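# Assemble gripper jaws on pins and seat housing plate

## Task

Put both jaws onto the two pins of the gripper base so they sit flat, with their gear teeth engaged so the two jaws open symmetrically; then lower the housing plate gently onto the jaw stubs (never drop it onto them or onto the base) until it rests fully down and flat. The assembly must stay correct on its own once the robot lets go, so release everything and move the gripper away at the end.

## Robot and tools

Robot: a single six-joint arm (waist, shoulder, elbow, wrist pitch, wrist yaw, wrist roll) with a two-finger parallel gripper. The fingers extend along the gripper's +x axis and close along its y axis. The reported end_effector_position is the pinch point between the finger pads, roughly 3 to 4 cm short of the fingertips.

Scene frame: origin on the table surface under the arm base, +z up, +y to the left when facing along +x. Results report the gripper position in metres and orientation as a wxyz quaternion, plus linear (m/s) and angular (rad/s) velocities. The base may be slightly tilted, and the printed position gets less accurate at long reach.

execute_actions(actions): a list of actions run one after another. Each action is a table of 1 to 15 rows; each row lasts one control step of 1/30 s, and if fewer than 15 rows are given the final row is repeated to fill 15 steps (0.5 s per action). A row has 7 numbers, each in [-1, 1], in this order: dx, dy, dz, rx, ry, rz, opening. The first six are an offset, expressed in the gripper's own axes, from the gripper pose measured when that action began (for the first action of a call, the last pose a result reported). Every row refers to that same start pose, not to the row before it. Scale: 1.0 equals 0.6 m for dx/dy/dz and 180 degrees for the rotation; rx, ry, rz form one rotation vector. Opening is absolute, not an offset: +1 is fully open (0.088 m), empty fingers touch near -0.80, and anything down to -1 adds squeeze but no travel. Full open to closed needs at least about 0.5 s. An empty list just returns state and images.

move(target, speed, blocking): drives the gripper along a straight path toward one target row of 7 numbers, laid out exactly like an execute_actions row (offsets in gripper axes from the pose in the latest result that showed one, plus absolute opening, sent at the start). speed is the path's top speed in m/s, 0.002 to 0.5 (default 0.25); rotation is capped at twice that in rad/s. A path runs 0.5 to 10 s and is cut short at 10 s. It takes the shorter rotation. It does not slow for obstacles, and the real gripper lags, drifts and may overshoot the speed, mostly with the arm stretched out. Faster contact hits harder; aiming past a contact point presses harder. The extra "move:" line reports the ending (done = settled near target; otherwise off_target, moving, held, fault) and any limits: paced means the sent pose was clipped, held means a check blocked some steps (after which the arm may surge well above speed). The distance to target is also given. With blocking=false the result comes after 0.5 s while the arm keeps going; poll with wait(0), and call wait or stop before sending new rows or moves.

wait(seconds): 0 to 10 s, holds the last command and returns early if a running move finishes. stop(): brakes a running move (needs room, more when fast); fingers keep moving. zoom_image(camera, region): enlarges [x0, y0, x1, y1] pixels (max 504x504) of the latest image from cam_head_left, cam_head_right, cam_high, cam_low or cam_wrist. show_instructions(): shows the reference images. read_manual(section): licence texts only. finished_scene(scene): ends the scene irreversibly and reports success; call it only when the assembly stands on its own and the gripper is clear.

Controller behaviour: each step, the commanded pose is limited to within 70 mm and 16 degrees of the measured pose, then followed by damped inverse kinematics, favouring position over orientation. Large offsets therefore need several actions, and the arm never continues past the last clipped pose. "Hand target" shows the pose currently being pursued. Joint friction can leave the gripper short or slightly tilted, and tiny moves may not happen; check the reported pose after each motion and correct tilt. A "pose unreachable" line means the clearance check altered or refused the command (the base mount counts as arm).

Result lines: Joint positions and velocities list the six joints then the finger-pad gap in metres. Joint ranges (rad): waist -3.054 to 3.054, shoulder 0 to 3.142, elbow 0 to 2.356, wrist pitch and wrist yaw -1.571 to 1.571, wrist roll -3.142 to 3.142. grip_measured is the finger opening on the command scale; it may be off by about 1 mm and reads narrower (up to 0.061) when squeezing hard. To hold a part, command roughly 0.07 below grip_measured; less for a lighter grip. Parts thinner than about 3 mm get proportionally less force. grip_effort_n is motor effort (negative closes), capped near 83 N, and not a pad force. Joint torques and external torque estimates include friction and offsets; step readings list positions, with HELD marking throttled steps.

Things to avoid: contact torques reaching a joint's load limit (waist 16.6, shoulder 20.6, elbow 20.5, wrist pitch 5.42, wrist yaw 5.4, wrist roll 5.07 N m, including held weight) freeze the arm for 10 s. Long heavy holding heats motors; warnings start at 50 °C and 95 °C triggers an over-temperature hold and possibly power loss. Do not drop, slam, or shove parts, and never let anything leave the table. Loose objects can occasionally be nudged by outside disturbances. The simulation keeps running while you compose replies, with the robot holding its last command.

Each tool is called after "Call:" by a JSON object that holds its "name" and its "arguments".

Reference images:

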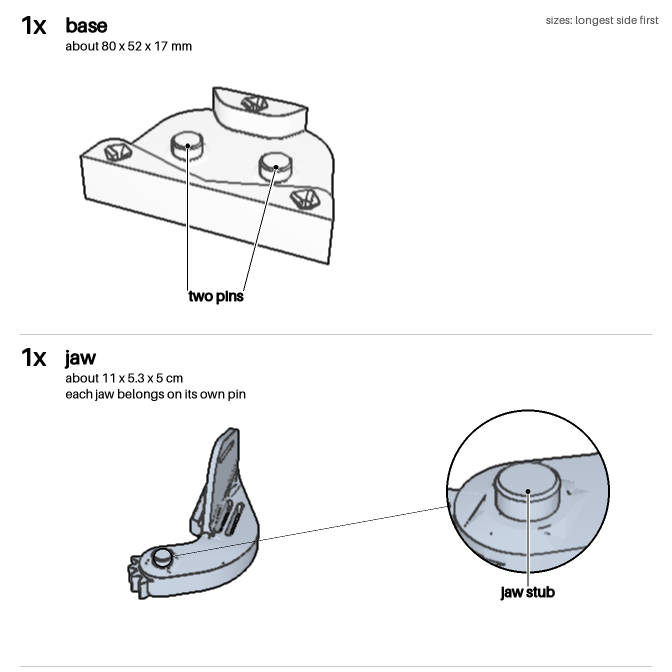

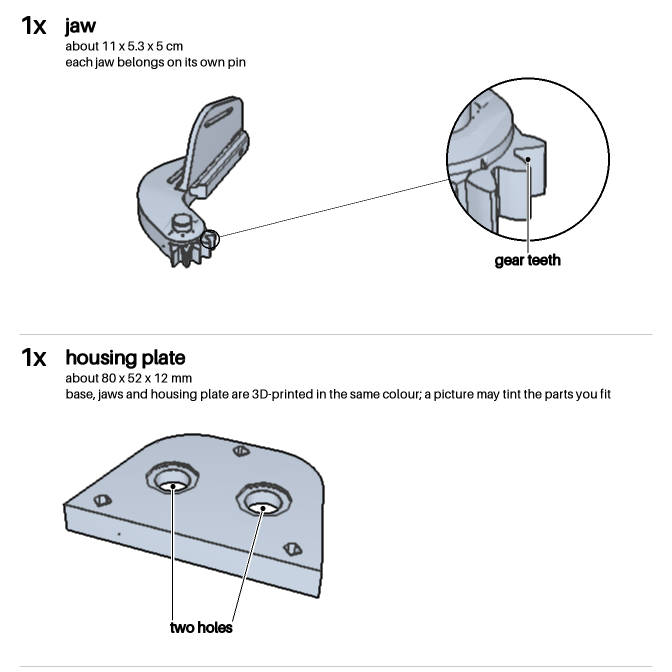

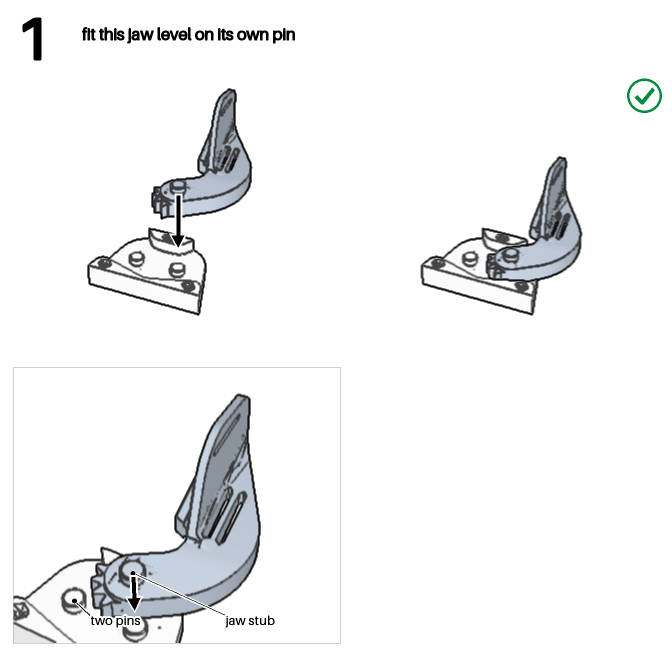

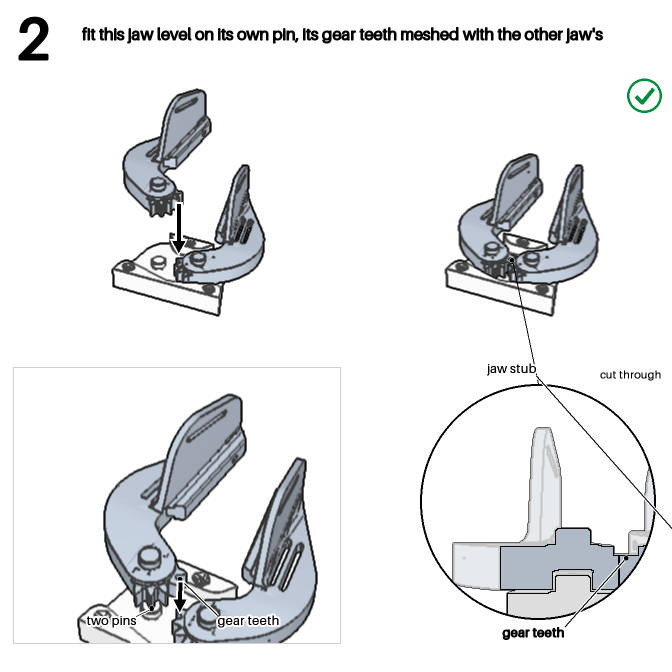

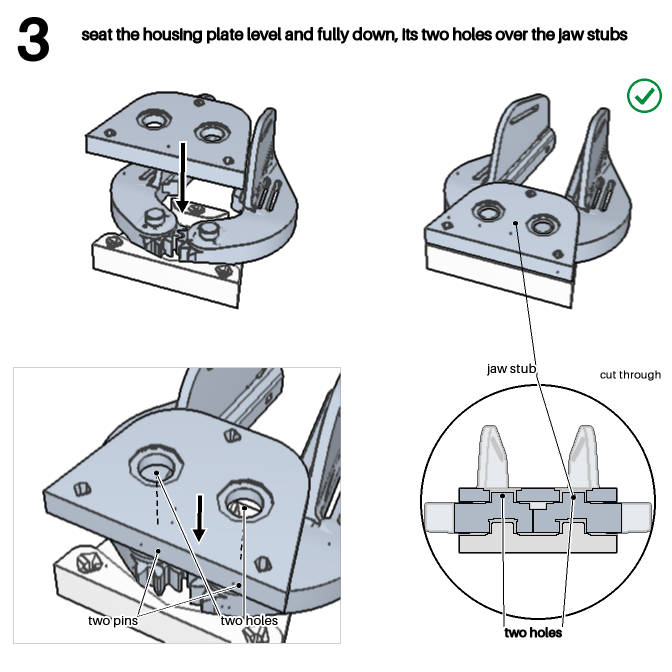

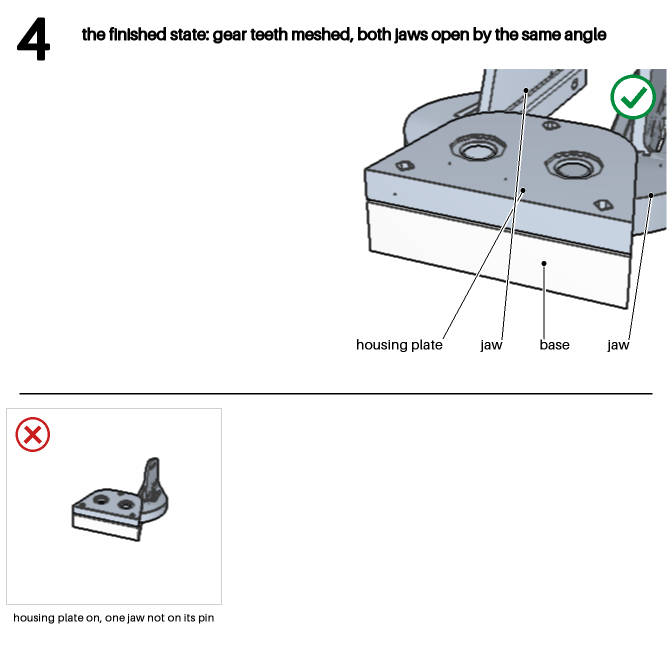

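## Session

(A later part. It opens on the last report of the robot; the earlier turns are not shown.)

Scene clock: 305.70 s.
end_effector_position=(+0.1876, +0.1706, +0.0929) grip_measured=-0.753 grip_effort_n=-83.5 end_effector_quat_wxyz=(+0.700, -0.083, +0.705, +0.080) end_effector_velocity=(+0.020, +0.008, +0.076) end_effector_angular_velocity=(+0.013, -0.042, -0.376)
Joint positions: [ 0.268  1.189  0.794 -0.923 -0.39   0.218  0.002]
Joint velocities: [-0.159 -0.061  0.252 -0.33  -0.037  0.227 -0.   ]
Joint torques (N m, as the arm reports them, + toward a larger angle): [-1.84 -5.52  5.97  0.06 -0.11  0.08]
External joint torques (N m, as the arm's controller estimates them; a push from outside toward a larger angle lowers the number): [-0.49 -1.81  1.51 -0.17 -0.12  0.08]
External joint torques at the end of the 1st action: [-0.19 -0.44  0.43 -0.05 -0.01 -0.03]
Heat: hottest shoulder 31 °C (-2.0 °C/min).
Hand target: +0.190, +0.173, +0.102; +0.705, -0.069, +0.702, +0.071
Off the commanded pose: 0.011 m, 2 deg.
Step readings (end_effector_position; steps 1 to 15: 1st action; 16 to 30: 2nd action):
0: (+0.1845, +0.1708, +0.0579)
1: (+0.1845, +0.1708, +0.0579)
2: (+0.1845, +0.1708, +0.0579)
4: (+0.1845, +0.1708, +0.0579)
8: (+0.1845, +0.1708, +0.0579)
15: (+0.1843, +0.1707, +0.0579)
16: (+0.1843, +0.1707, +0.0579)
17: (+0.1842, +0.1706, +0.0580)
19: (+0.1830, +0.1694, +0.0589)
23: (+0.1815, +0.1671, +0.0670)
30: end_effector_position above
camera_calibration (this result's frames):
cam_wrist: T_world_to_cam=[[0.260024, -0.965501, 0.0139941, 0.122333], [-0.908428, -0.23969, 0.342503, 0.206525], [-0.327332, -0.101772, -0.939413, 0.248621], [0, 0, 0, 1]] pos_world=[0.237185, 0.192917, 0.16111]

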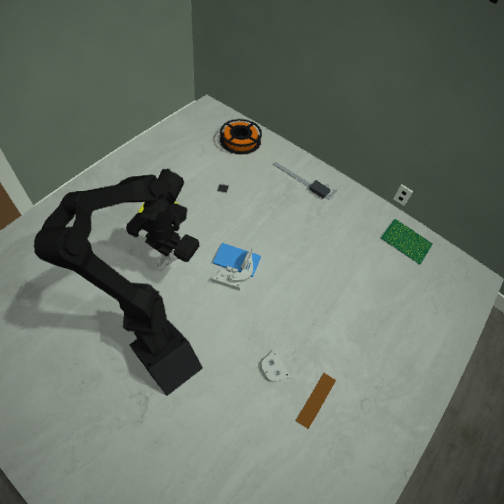

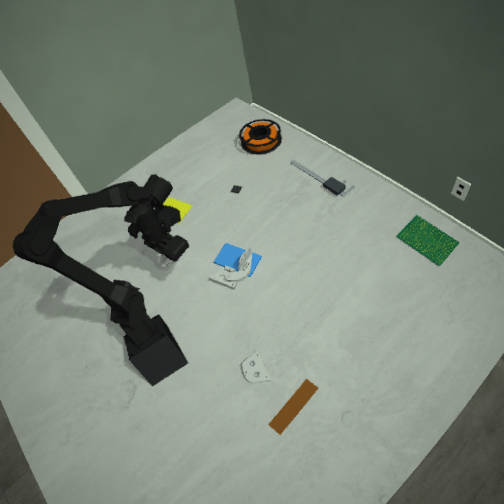

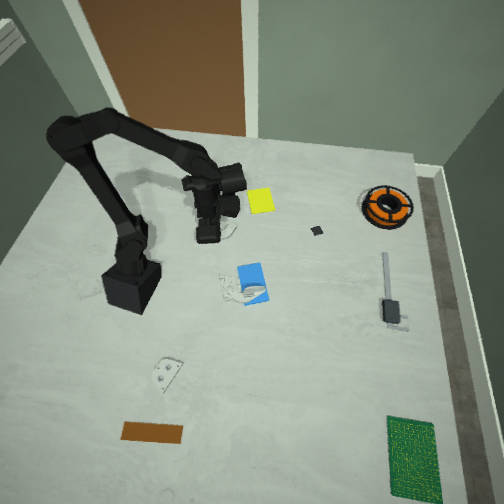

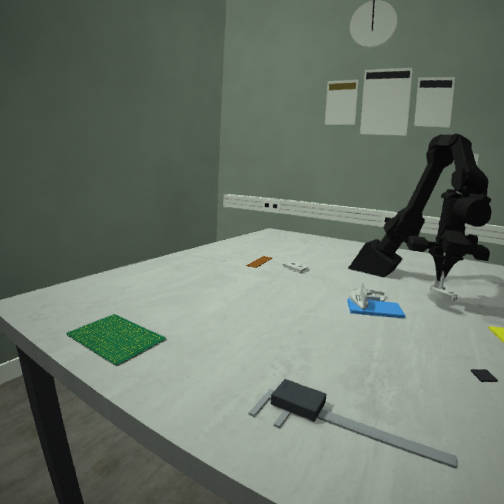

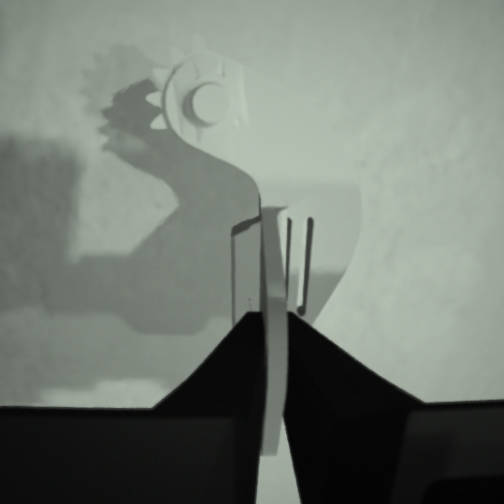

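Call:
{"name": "move", "arguments": {"target": [-0.0073,-0.2217,0.1592,0.9551,0.0090,-0.0029,-0.85], "speed": 0.5}}

Scene clock: 317.80 s.
end_effector_position=(+0.3080, +0.0638, +0.0979) grip_measured=-0.752 grip_effort_n=-83.5 end_effector_quat_wxyz=(+0.129, +0.690, +0.138, -0.699) end_effector_velocity=(-0.001, +0.002, +0.001) end_effector_angular_velocity=(+0.008, +0.002, +0.008)
Joint positions: [-0.229  1.722  1.125 -0.96  -0.475  2.664  0.002]
Joint velocities: [ 0.002 -0.002  0.002 -0.007 -0.007 -0.007 -0.   ]
Joint torques (N m, as the arm reports them, + toward a larger angle): [-3.93 -4.99  6.15 -0.02 -0.06  0.09]
External joint torques (N m, as the arm's controller estimates them; a push from outside toward a larger angle lowers the number): [-0.79  0.86  1.49 -0.21 -0.08  0.09]
Heat: hottest shoulder 31 °C (-2.0 °C/min).
Hand target: +0.311, +0.063, +0.098; +0.126, +0.690, +0.136, -0.700
Off the commanded pose: 0.003 m, 1 deg.
move: done
camera_calibration (this result's frames):
cam_wrist: T_world_to_cam=[[-0.400224, 0.916036, 0.0264512, 0.069973], [0.869925, 0.370684, 0.325306, -0.296467], [0.288187, 0.153206, -0.945239, 0.07657], [0, 0, 0, 1]] pos_world=[0.263843, 0.0340669, 0.166969]

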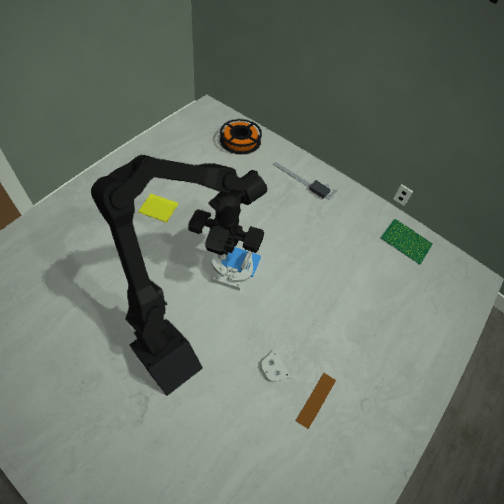

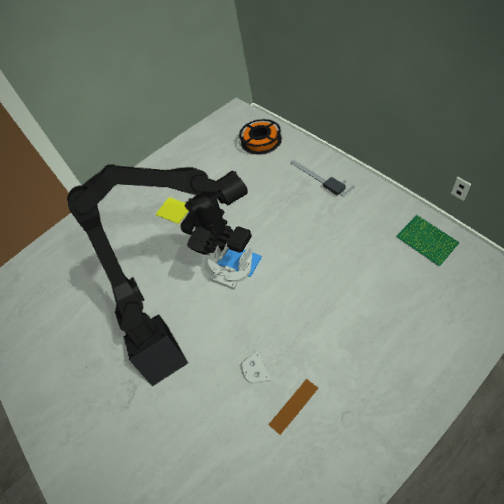

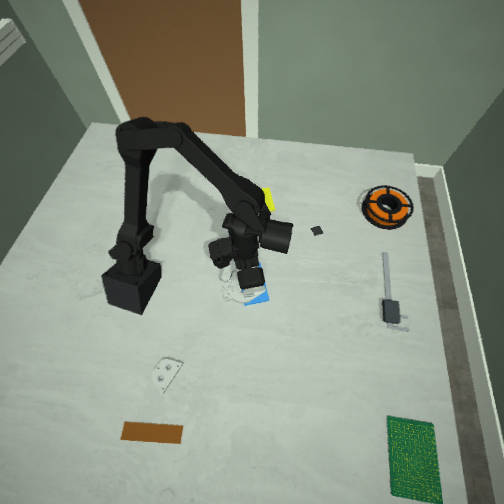

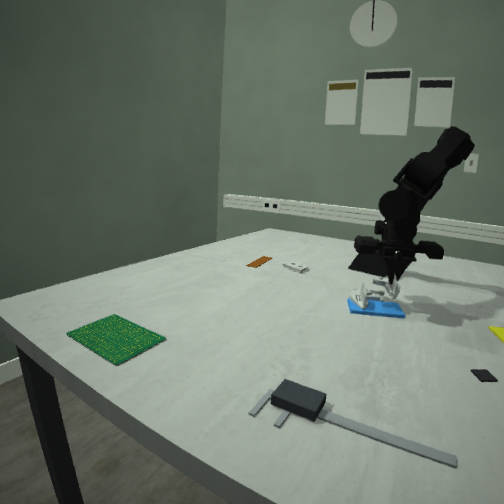

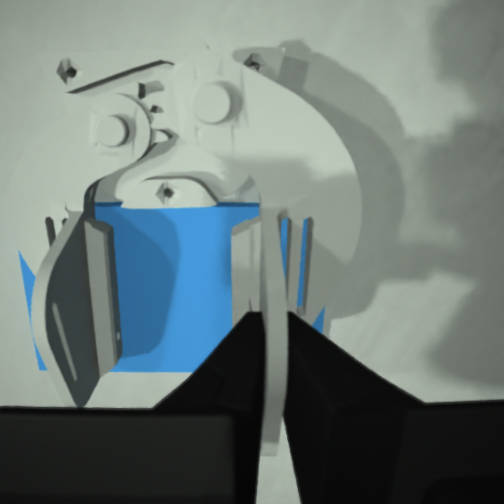

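Call:
{"name": "zoom_image", "arguments": {"camera": "cam_wrist", "region": [40, 30, 292, 230]}}

Region (40, 30, 292, 230) of cam_wrist's 504x504 image, scaled by 2.000, with more detail than that image has; it fills the top 400 rows of this view, and the rest is white.

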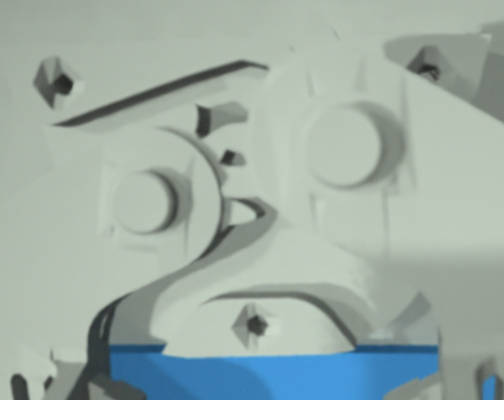

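Call:
{"name": "zoom_image", "arguments": {"camera": "cam_wrist", "region": [20, 190, 272, 410]}}

Region (20, 190, 272, 410) of cam_wrist's 504x504 image, scaled by 2.000, with more detail than that image has; it fills the top 440 rows of this view, and the rest is white.

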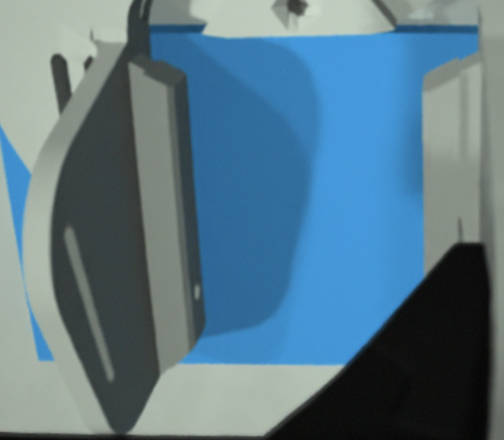

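Call:
{"name": "move", "arguments": {"target": [0.0298,0,-0.003,-0.0168,-0.0009,-0.0005,-0.85], "speed": 0.06}}

Call:
{"name": "zoom_image", "arguments": {"camera": "cam_wrist", "region": [30, 10, 282, 220]}}

Scene clock: 342.07 s.
end_effector_position=(+0.3124, +0.0662, +0.0849) grip_measured=-0.752 grip_effort_n=-83.5 end_effector_quat_wxyz=(+0.150, +0.690, +0.157, -0.690) end_effector_velocity=(-0.003, +0.003, +0.001) end_effector_angular_velocity=(+0.023, +0.013, -0.003)
Joint positions: [-0.202  1.739  1.101 -0.89  -0.475  2.645  0.002]
Joint velocities: [-0.002 -0.002  0.002 -0.022 -0.022 -0.007 -0.   ]
Joint torques (N m, as the arm reports them, + toward a larger angle): [-3.42 -5.16  4.07  0.25  0.03 -0.12]
External joint torques (N m, as the arm's controller estimates them; a push from outside toward a larger angle lowers the number): [-0.23  0.81 -0.45  0.07  0.01 -0.12]
Heat: hottest shoulder 31 °C (-2.0 °C/min).
Hand target: +0.309, +0.065, +0.080; +0.147, +0.685, +0.157, -0.696
Off the commanded pose: 0.006 m, 1 deg.
move: done
camera_calibration (this result's frames):
cam_wrist: T_world_to_cam=[[-0.450602, 0.892481, 0.0208641, 0.0876804], [0.843581, 0.418033, 0.337075, -0.292786], [0.292111, 0.169487, -0.941247, 0.0600767], [0, 0, 0, 1]] pos_world=[0.268948, 0.0339587, 0.153408]

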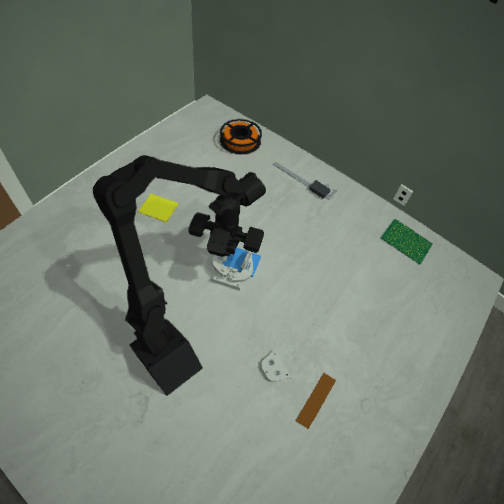

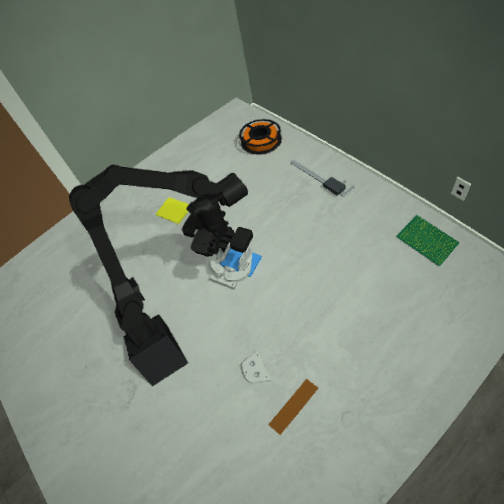

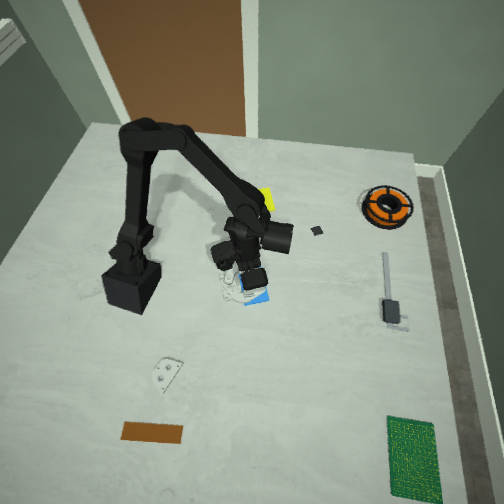

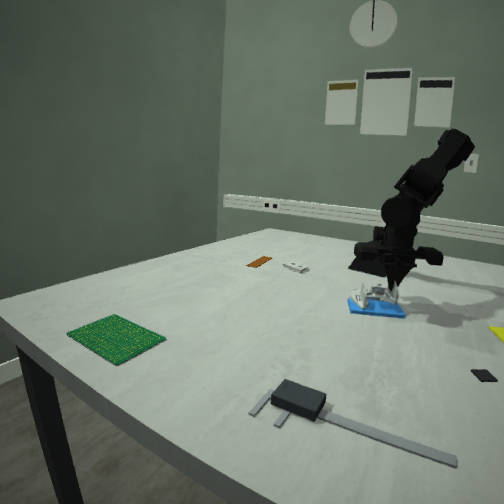

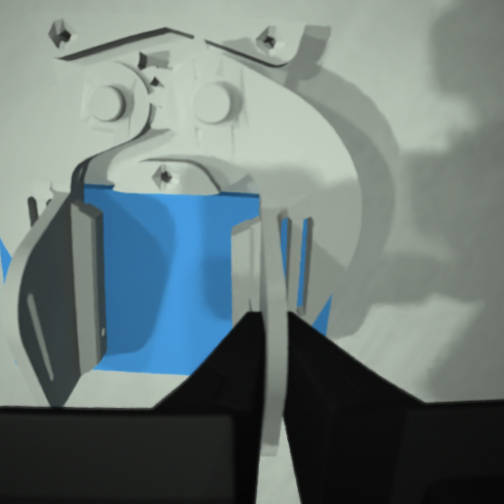

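Region (30, 10, 282, 220) of cam_wrist's 504x504 image, scaled by 2.000, with more detail than that image has.

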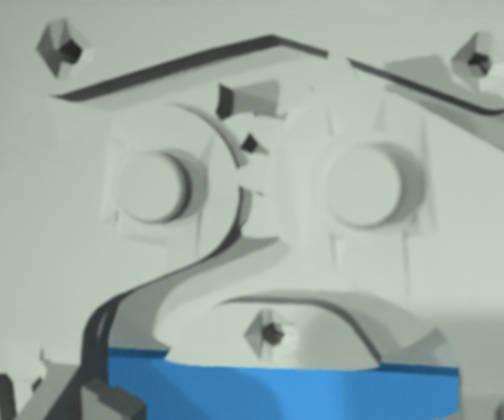

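Call:
{"name": "execute_actions", "arguments": {"actions": [[[0.0085,0.0005,0.0055,0.002,-0.0045,-0.002,-0.85],[0.0089,0.0008,0.0054,0.0023,-0.0045,-0.0015,-0.85],[0.0093,0.001,0.0054,0.0026,-0.0045,-0.001,-0.85],[0.0097,0.0013,0.0053,0.0029,-0.0045,-0.0005,-0.85],[0.0101,0.0015,0.0053,0.0032,-0.0045,0,-0.85],[0.0105,0.0018,0.0052,0.0035,-0.0045,0.0005,-0.85],[0.0109,0.002,0.0052,0.0038,-0.0045,0.001,-0.85],[0.0113,0.0023,0.0051,0.0041,-0.0045,0.0015,-0.85],[0.0117,0.0025,0.0051,0.0044,-0.0045,0.002,-0.85],[0.012,0.0027,0.005,0.0046,-0.0045,0.0024,-0.85],[0.0123,0.0029,0.005,0.0048,-0.0045,0.0027,-0.85]]]}}

Call:
{"name": "zoom_image", "arguments": {"camera": "cam_wrist", "region": [30, 10, 282, 220]}}

Scene clock: 353.07 s.
end_effector_position=(+0.3133, +0.0655, +0.0824) grip_measured=-0.752 grip_effort_n=-83.5 end_effector_quat_wxyz=(+0.152, +0.692, +0.151, -0.689) end_effector_velocity=(-0.001, +0.000, -0.001) end_effector_angular_velocity=(+0.007, -0.004, +0.006)
Joint positions: [-0.196  1.739  1.093 -0.871 -0.465  2.662  0.002]
Joint velocities: [-0.002 -0.002 -0.007  0.007 -0.007 -0.007 -0.   ]
Joint torques (N m, as the arm reports them, + toward a larger angle): [-3.41 -5.21  4.05  0.29  0.11  0.08]
External joint torques (N m, as the arm's controller estimates them; a push from outside toward a larger angle lowers the number): [-0.18  0.75 -0.48  0.08  0.07  0.08]
Heat: hottest shoulder 31 °C (-2.0 °C/min).
Hand target: +0.310, +0.063, +0.078; +0.148, +0.687, +0.147, -0.696
Off the commanded pose: 0.006 m, 1 deg.
Step readings (end_effector_position):
0: (+0.3123, +0.0661, +0.0849)
1: (+0.3124, +0.0661, +0.0849)
2: (+0.3125, +0.0662, +0.0847)
4: (+0.3128, +0.0662, +0.0845)
8: (+0.3130, +0.0660, +0.0835)
15: end_effector_position above
camera_calibration (this result's frames):
cam_wrist: T_world_to_cam=[[-0.445795, 0.895094, 0.00860529, 0.0880649], [0.843612, 0.416902, 0.338397, -0.29253], [0.299309, 0.158115, -0.940964, 0.0560139], [0, 0, 0, 1]] pos_world=[0.269275, 0.0342731, 0.15094]

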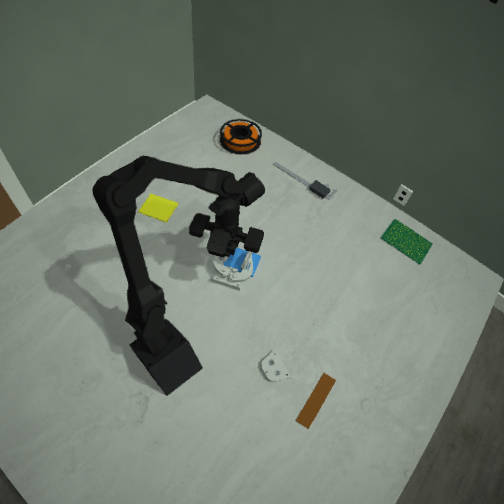

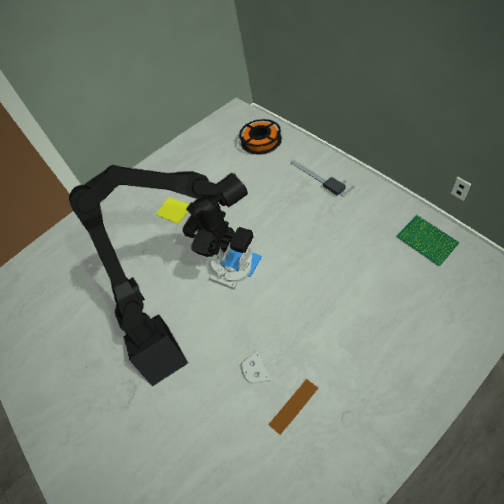

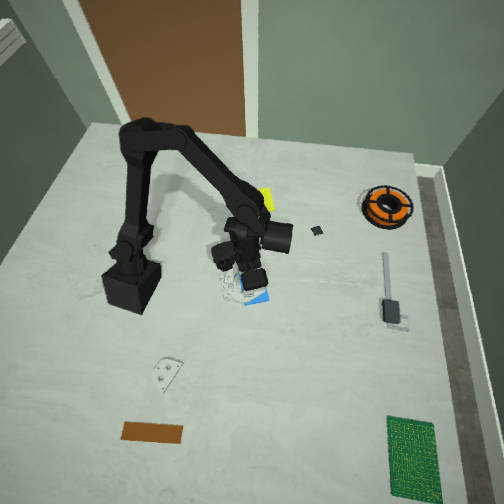

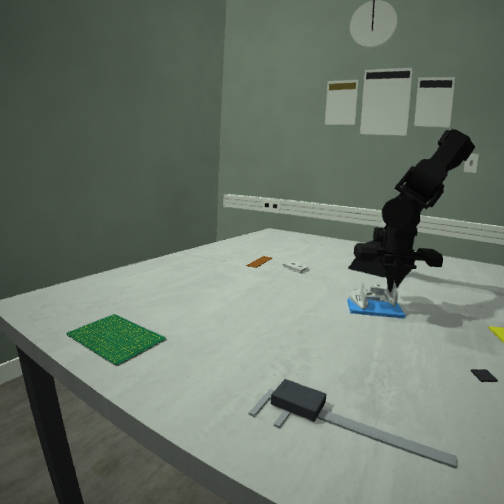

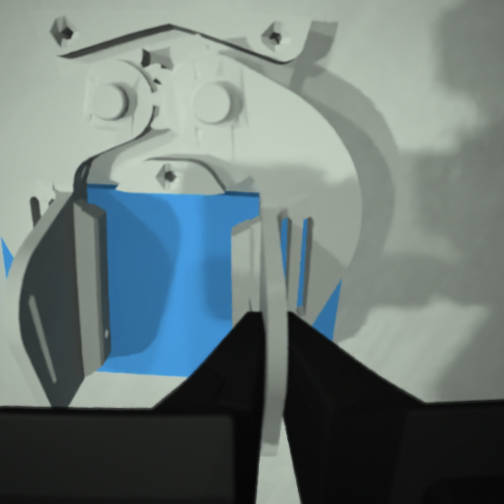

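Region (30, 10, 282, 220) of cam_wrist's 504x504 image, scaled by 2.000, with more detail than that image has.

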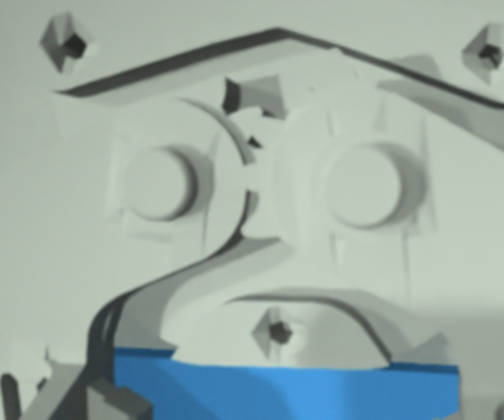

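Call:
{"name": "zoom_image", "arguments": {"camera": "cam_wrist", "region": [110, 25, 230, 145]}}

Region (110, 25, 230, 145) of cam_wrist's 504x504 image, scaled by 4.200, with more detail than that image has.

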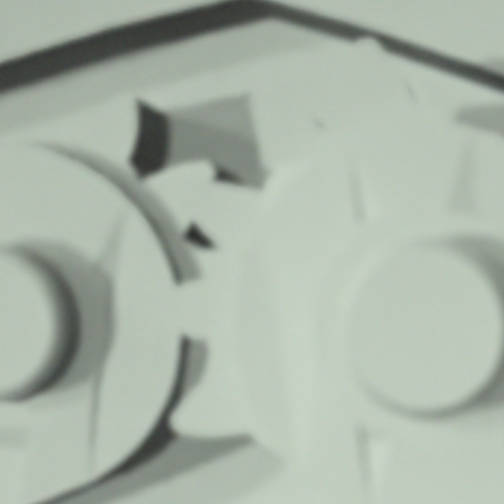

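Call:
{"name": "execute_actions", "arguments": {"actions": [[[0.0088,0.0012,0.0058,0.0031,-0.0049,-0.0012,-0.85],[0.0095,0.0012,0.0058,0.0031,-0.0049,-0.0012,-0.85],[0.0102,0.0012,0.0058,0.0031,-0.0049,-0.0012,-0.85],[0.0109,0.0012,0.0058,0.0031,-0.0049,-0.0012,-0.85],[0.0116,0.0012,0.0058,0.0031,-0.0049,-0.0012,-0.85],[0.0123,0.0012,0.0058,0.0031,-0.0049,-0.0012,-0.85],[0.013,0.0012,0.0058,0.0031,-0.0049,-0.0012,-0.85],[0.0137,0.0012,0.0058,0.0031,-0.0049,-0.0012,-0.85],[0.0144,0.0012,0.0058,0.0031,-0.0049,-0.0012,-0.85],[0.0151,0.0012,0.0058,0.0031,-0.0049,-0.0012,-0.85],[0.0158,0.0012,0.0058,0.0031,-0.0049,-0.0012,-0.85],[0.0165,0.0012,0.0058,0.0031,-0.0049,-0.0012,-0.85],[0.0172,0.0012,0.0058,0.0031,-0.0049,-0.0012,-0.85]]]}}

Call:
{"name": "zoom_image", "arguments": {"camera": "cam_wrist", "region": [30, 10, 282, 220]}}

Scene clock: 360.40 s.
end_effector_position=(+0.3135, +0.0655, +0.0774) grip_measured=-0.752 grip_effort_n=-83.5 end_effector_quat_wxyz=(+0.152, +0.693, +0.150, -0.689) end_effector_velocity=(-0.006, -0.001, -0.009) end_effector_angular_velocity=(+0.009, +0.027, -0.013)
Joint positions: [-0.188  1.746  1.082 -0.848 -0.464  2.671  0.002]
Joint velocities: [ 0.007  0.017 -0.017  0.007 -0.007  0.007  0.   ]
Joint torques (N m, as the arm reports them, + toward a larger angle): [-3.43 -5.25  4.01  0.29  0.12  0.11]
External joint torques (N m, as the arm's controller estimates them; a push from outside toward a larger angle lowers the number): [-0.17  0.7  -0.43  0.09  0.08  0.11]
Heat: hottest shoulder 31 °C (-1.0 °C/min).
Hand target: +0.310, +0.063, +0.072; +0.148, +0.687, +0.148, -0.696
Off the commanded pose: 0.006 m, 1 deg.
Step readings (end_effector_position):
0: (+0.3134, +0.0654, +0.0824)
1: (+0.3135, +0.0654, +0.0824)
2: (+0.3135, +0.0654, +0.0822)
4: (+0.3137, +0.0655, +0.0818)
8: (+0.3136, +0.0655, +0.0802)
15: end_effector_position above
camera_calibration (this result's frames):
cam_wrist: T_world_to_cam=[[-0.445691, 0.895152, 0.00782054, 0.088239], [0.843323, 0.416923, 0.339089, -0.290994], [0.300276, 0.157724, -0.940722, 0.0509527], [0, 0, 0, 1]] pos_world=[0.26943, 0.0342984, 0.145915]

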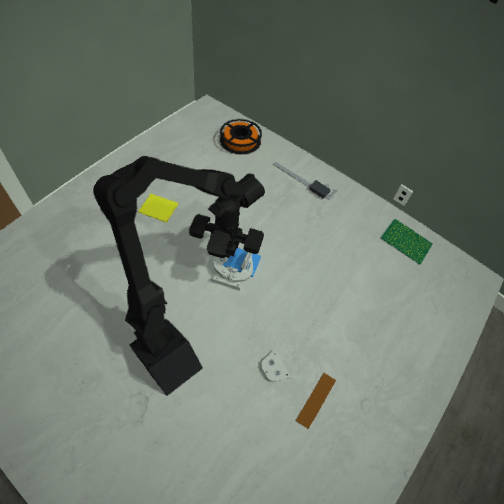

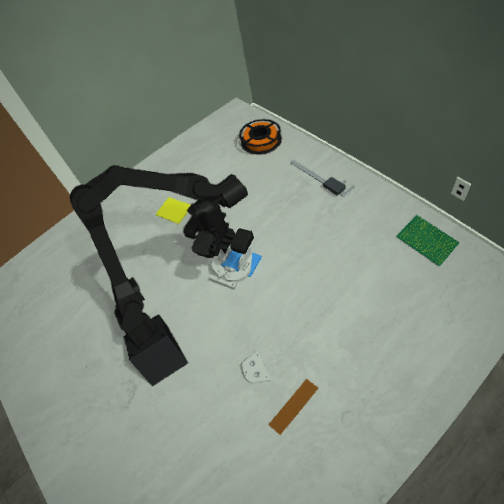

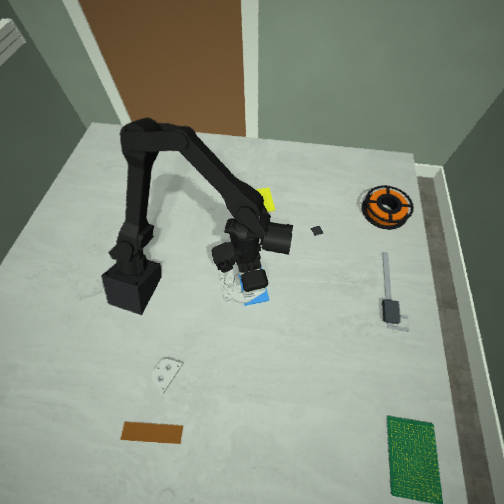

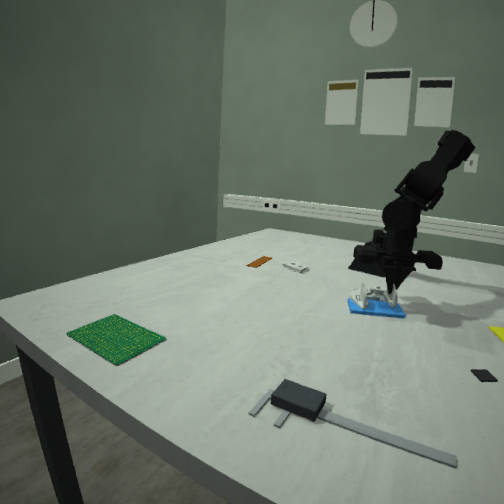

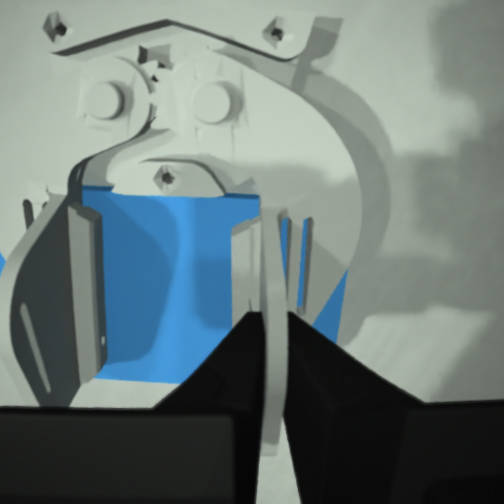

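Region (30, 10, 282, 220) of cam_wrist's 504x504 image, scaled by 2.000, with more detail than that image has.

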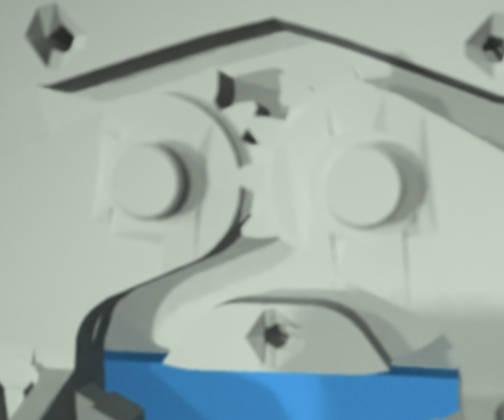

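Call:
{"name": "execute_actions", "arguments": {"actions": [[[0.0093,0.001,0.0063,0.0031,-0.0052,-0.0015,-0.85],[0.0099,0.001,0.0064,0.0031,-0.0052,-0.0015,-0.85],[0.0105,0.001,0.0065,0.0031,-0.0052,-0.0015,-0.85],[0.0111,0.001,0.0066,0.0031,-0.0052,-0.0015,-0.85],[0.0117,0.001,0.0067,0.0031,-0.0052,-0.0015,-0.85],[0.0123,0.001,0.0068,0.0031,-0.0052,-0.0015,-0.85],[0.0129,0.001,0.0069,0.0031,-0.0052,-0.0015,-0.85],[0.0135,0.001,0.0069,0.0031,-0.0052,-0.0015,-0.85],[0.0141,0.001,0.0069,0.0031,-0.0052,-0.0015,-0.85],[0.0147,0.001,0.0069,0.0031,-0.0052,-0.0015,-0.85],[0.0153,0.001,0.0069,0.0031,-0.0052,-0.0015,-0.85],[0.0158,0.001,0.0069,0.0031,-0.0052,-0.0015,-0.85]]]}}

Call:
{"name": "zoom_image", "arguments": {"camera": "cam_wrist", "region": [30, 10, 282, 220]}}

Scene clock: 366.00 s.
end_effector_position=(+0.3134, +0.0655, +0.0731) grip_measured=-0.752 grip_effort_n=-83.5 end_effector_quat_wxyz=(+0.152, +0.693, +0.150, -0.689) end_effector_velocity=(-0.001, +0.001, -0.001) end_effector_angular_velocity=(+0.007, -0.001, -0.004)
Joint positions: [-0.182  1.751  1.072 -0.828 -0.464  2.678  0.002]
Joint velocities: [ 0.002 -0.002 -0.007  0.007 -0.007  0.007  0.   ]
Joint torques (N m, as the arm reports them, + toward a larger angle): [-3.46 -5.18  3.96  0.26  0.11  0.07]
External joint torques (N m, as the arm's controller estimates them; a push from outside toward a larger angle lowers the number): [-0.25  0.89 -0.52  0.05  0.08  0.07]
Heat: hottest shoulder 31 °C (+0.0 °C/min).
Hand target: +0.310, +0.063, +0.068; +0.148, +0.687, +0.147, -0.696
Off the commanded pose: 0.007 m, 1 deg.
Step readings (end_effector_position):
0: (+0.3136, +0.0655, +0.0771)
1: (+0.3136, +0.0655, +0.0771)
2: (+0.3137, +0.0655, +0.0771)
4: (+0.3136, +0.0654, +0.0768)
8: (+0.3137, +0.0655, +0.0755)
15: end_effector_position above
camera_calibration (this result's frames):
cam_wrist: T_world_to_cam=[[-0.445461, 0.895266, 0.00798356, 0.0881725], [0.84331, 0.416581, 0.33954, -0.289396], [0.300653, 0.157984, -0.940558, 0.0467878], [0, 0, 0, 1]] pos_world=[0.269261, 0.0342272, 0.141564]

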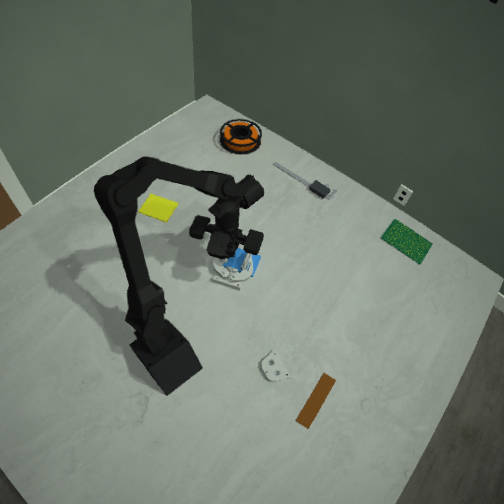

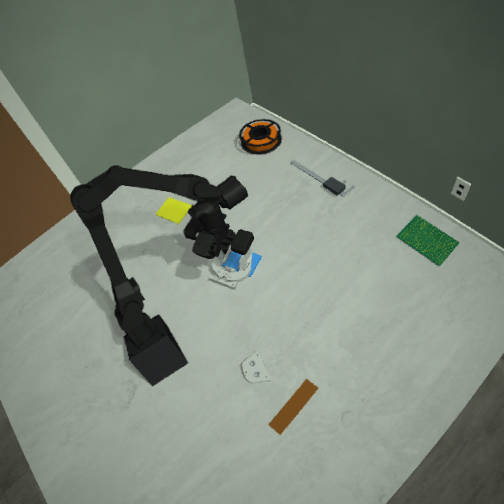

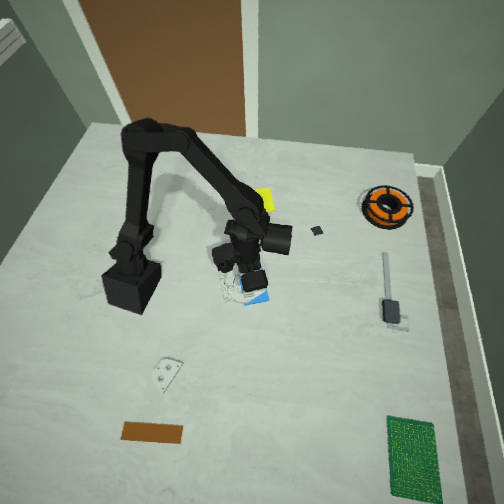

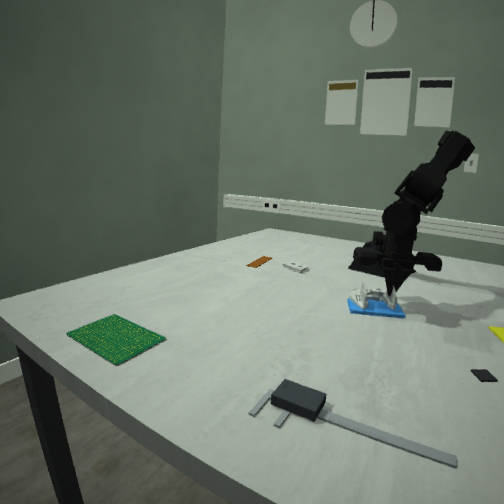

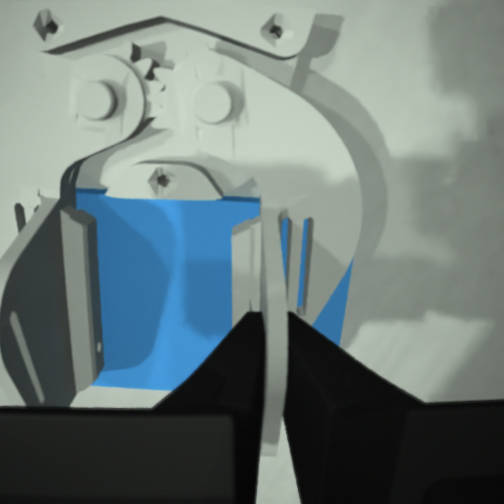

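Region (30, 10, 282, 220) of cam_wrist's 504x504 image, scaled by 2.000, with more detail than that image has.

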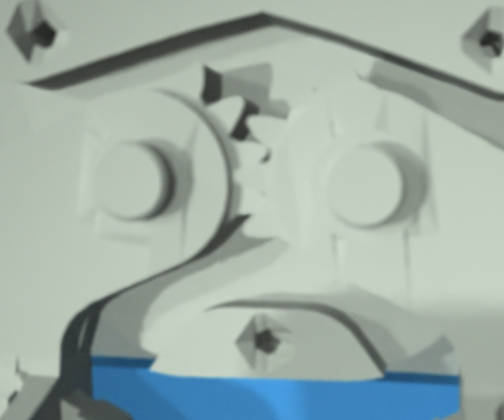

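Call:
{"name": "zoom_image", "arguments": {"camera": "cam_wrist", "region": [110, 30, 210, 140]}}

Region (110, 30, 210, 140) of cam_wrist's 504x504 image, scaled by 4.582, with more detail than that image has; it fills the left 458 columns of this view, and the rest is white.

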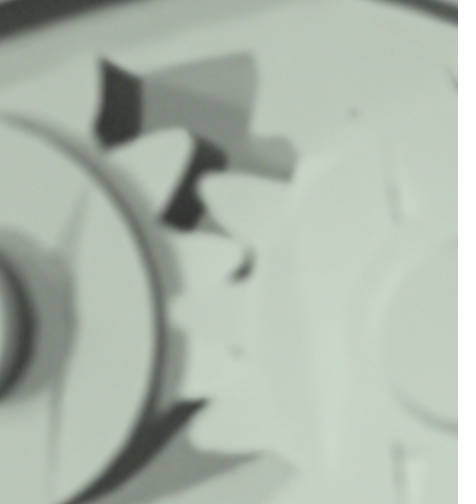

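Call:
{"name": "execute_actions", "arguments": {"actions": [[[0.0091,0.0014,0.0069,0.003,-0.0053,-0.0014,-0.85],[0.0096,0.0018,0.0071,0.003,-0.0053,-0.0014,-0.85],[0.0101,0.0021,0.0072,0.003,-0.0053,-0.0014,-0.85],[0.0106,0.0021,0.0072,0.003,-0.0053,-0.0014,-0.85],[0.0111,0.0021,0.0072,0.003,-0.0053,-0.0014,-0.85],[0.0117,0.0021,0.0072,0.003,-0.0053,-0.0014,-0.85],[0.0123,0.0021,0.0072,0.003,-0.0053,-0.0014,-0.85],[0.0129,0.0021,0.0072,0.003,-0.0053,-0.0014,-0.85],[0.0135,0.0021,0.0072,0.003,-0.0053,-0.0014,-0.85],[0.0141,0.0021,0.0072,0.003,-0.0053,-0.0014,-0.85],[0.0147,0.0021,0.0072,0.003,-0.0053,-0.0014,-0.85],[0.0153,0.0021,0.0072,0.003,-0.0053,-0.0014,-0.85]]]}}

Call:
{"name": "zoom_image", "arguments": {"camera": "cam_wrist", "region": [30, 10, 282, 220]}}

Scene clock: 376.03 s.
end_effector_position=(+0.3133, +0.0647, +0.0691) grip_measured=-0.752 grip_effort_n=-83.5 end_effector_quat_wxyz=(+0.152, +0.693, +0.151, -0.689) end_effector_velocity=(-0.002, -0.000, -0.005) end_effector_angular_velocity=(+0.008, +0.012, +0.004)
Joint positions: [-0.178  1.758  1.063 -0.811 -0.464  2.682  0.002]
Joint velocities: [ 0.002  0.012 -0.007  0.007 -0.007 -0.007  0.   ]
Joint torques (N m, as the arm reports them, + toward a larger angle): [-3.49 -5.33  4.    0.27  0.12  0.08]
External joint torques (N m, as the arm's controller estimates them; a push from outside toward a larger angle lowers the number): [-0.24  0.7  -0.43  0.05  0.09  0.08]
Heat: hottest shoulder 31 °C (+0.0 °C/min).
Hand target: +0.310, +0.063, +0.064; +0.148, +0.687, +0.148, -0.695
Off the commanded pose: 0.006 m, 1 deg.
Step readings (end_effector_position):
0: (+0.3135, +0.0654, +0.0730)
1: (+0.3135, +0.0654, +0.0730)
2: (+0.3135, +0.0653, +0.0728)
4: (+0.3135, +0.0652, +0.0725)
8: (+0.3134, +0.0648, +0.0713)
15: end_effector_position above
camera_calibration (this result's frames):
cam_wrist: T_world_to_cam=[[-0.445859, 0.895066, 0.00819373, 0.0889291], [0.843122, 0.416875, 0.339648, -0.287612], [0.300591, 0.158343, -0.940517, 0.0431], [0, 0, 0, 1]] pos_world=[0.269186, 0.0334761, 0.137494]

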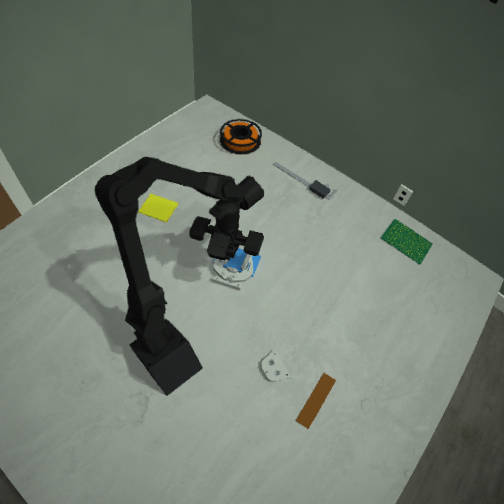

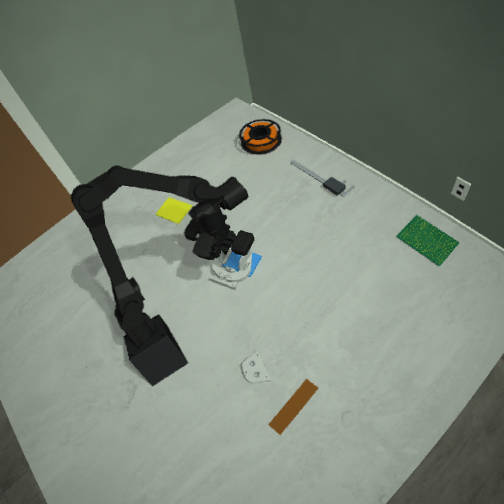

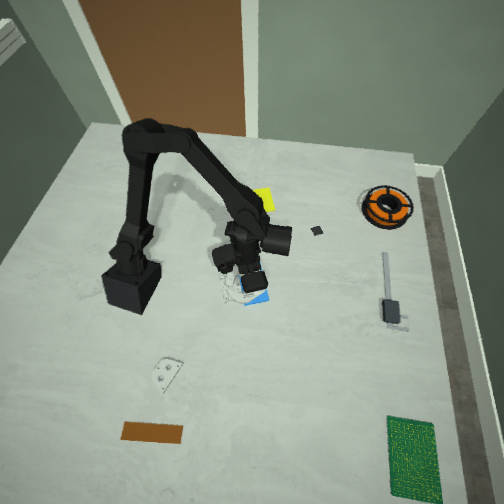

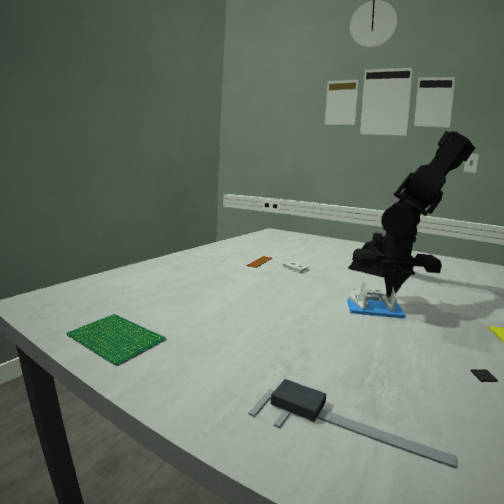

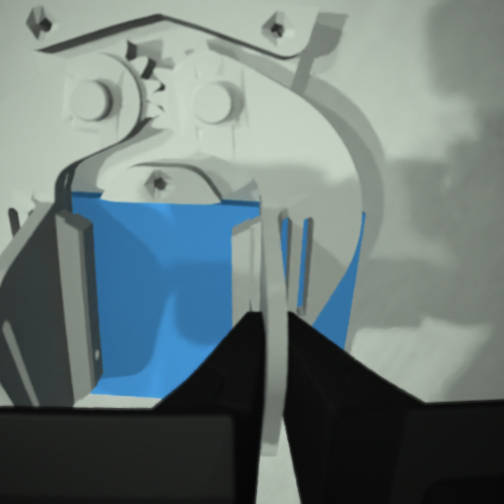

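Region (30, 10, 282, 220) of cam_wrist's 504x504 image, scaled by 2.000, with more detail than that image has.

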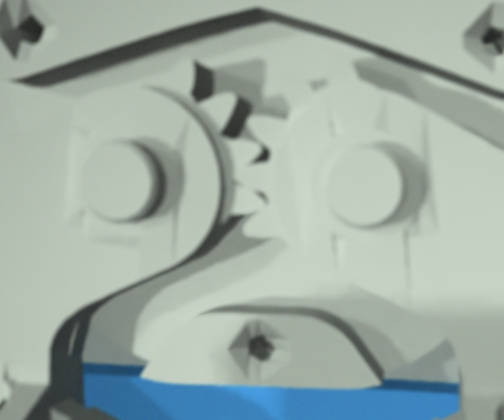

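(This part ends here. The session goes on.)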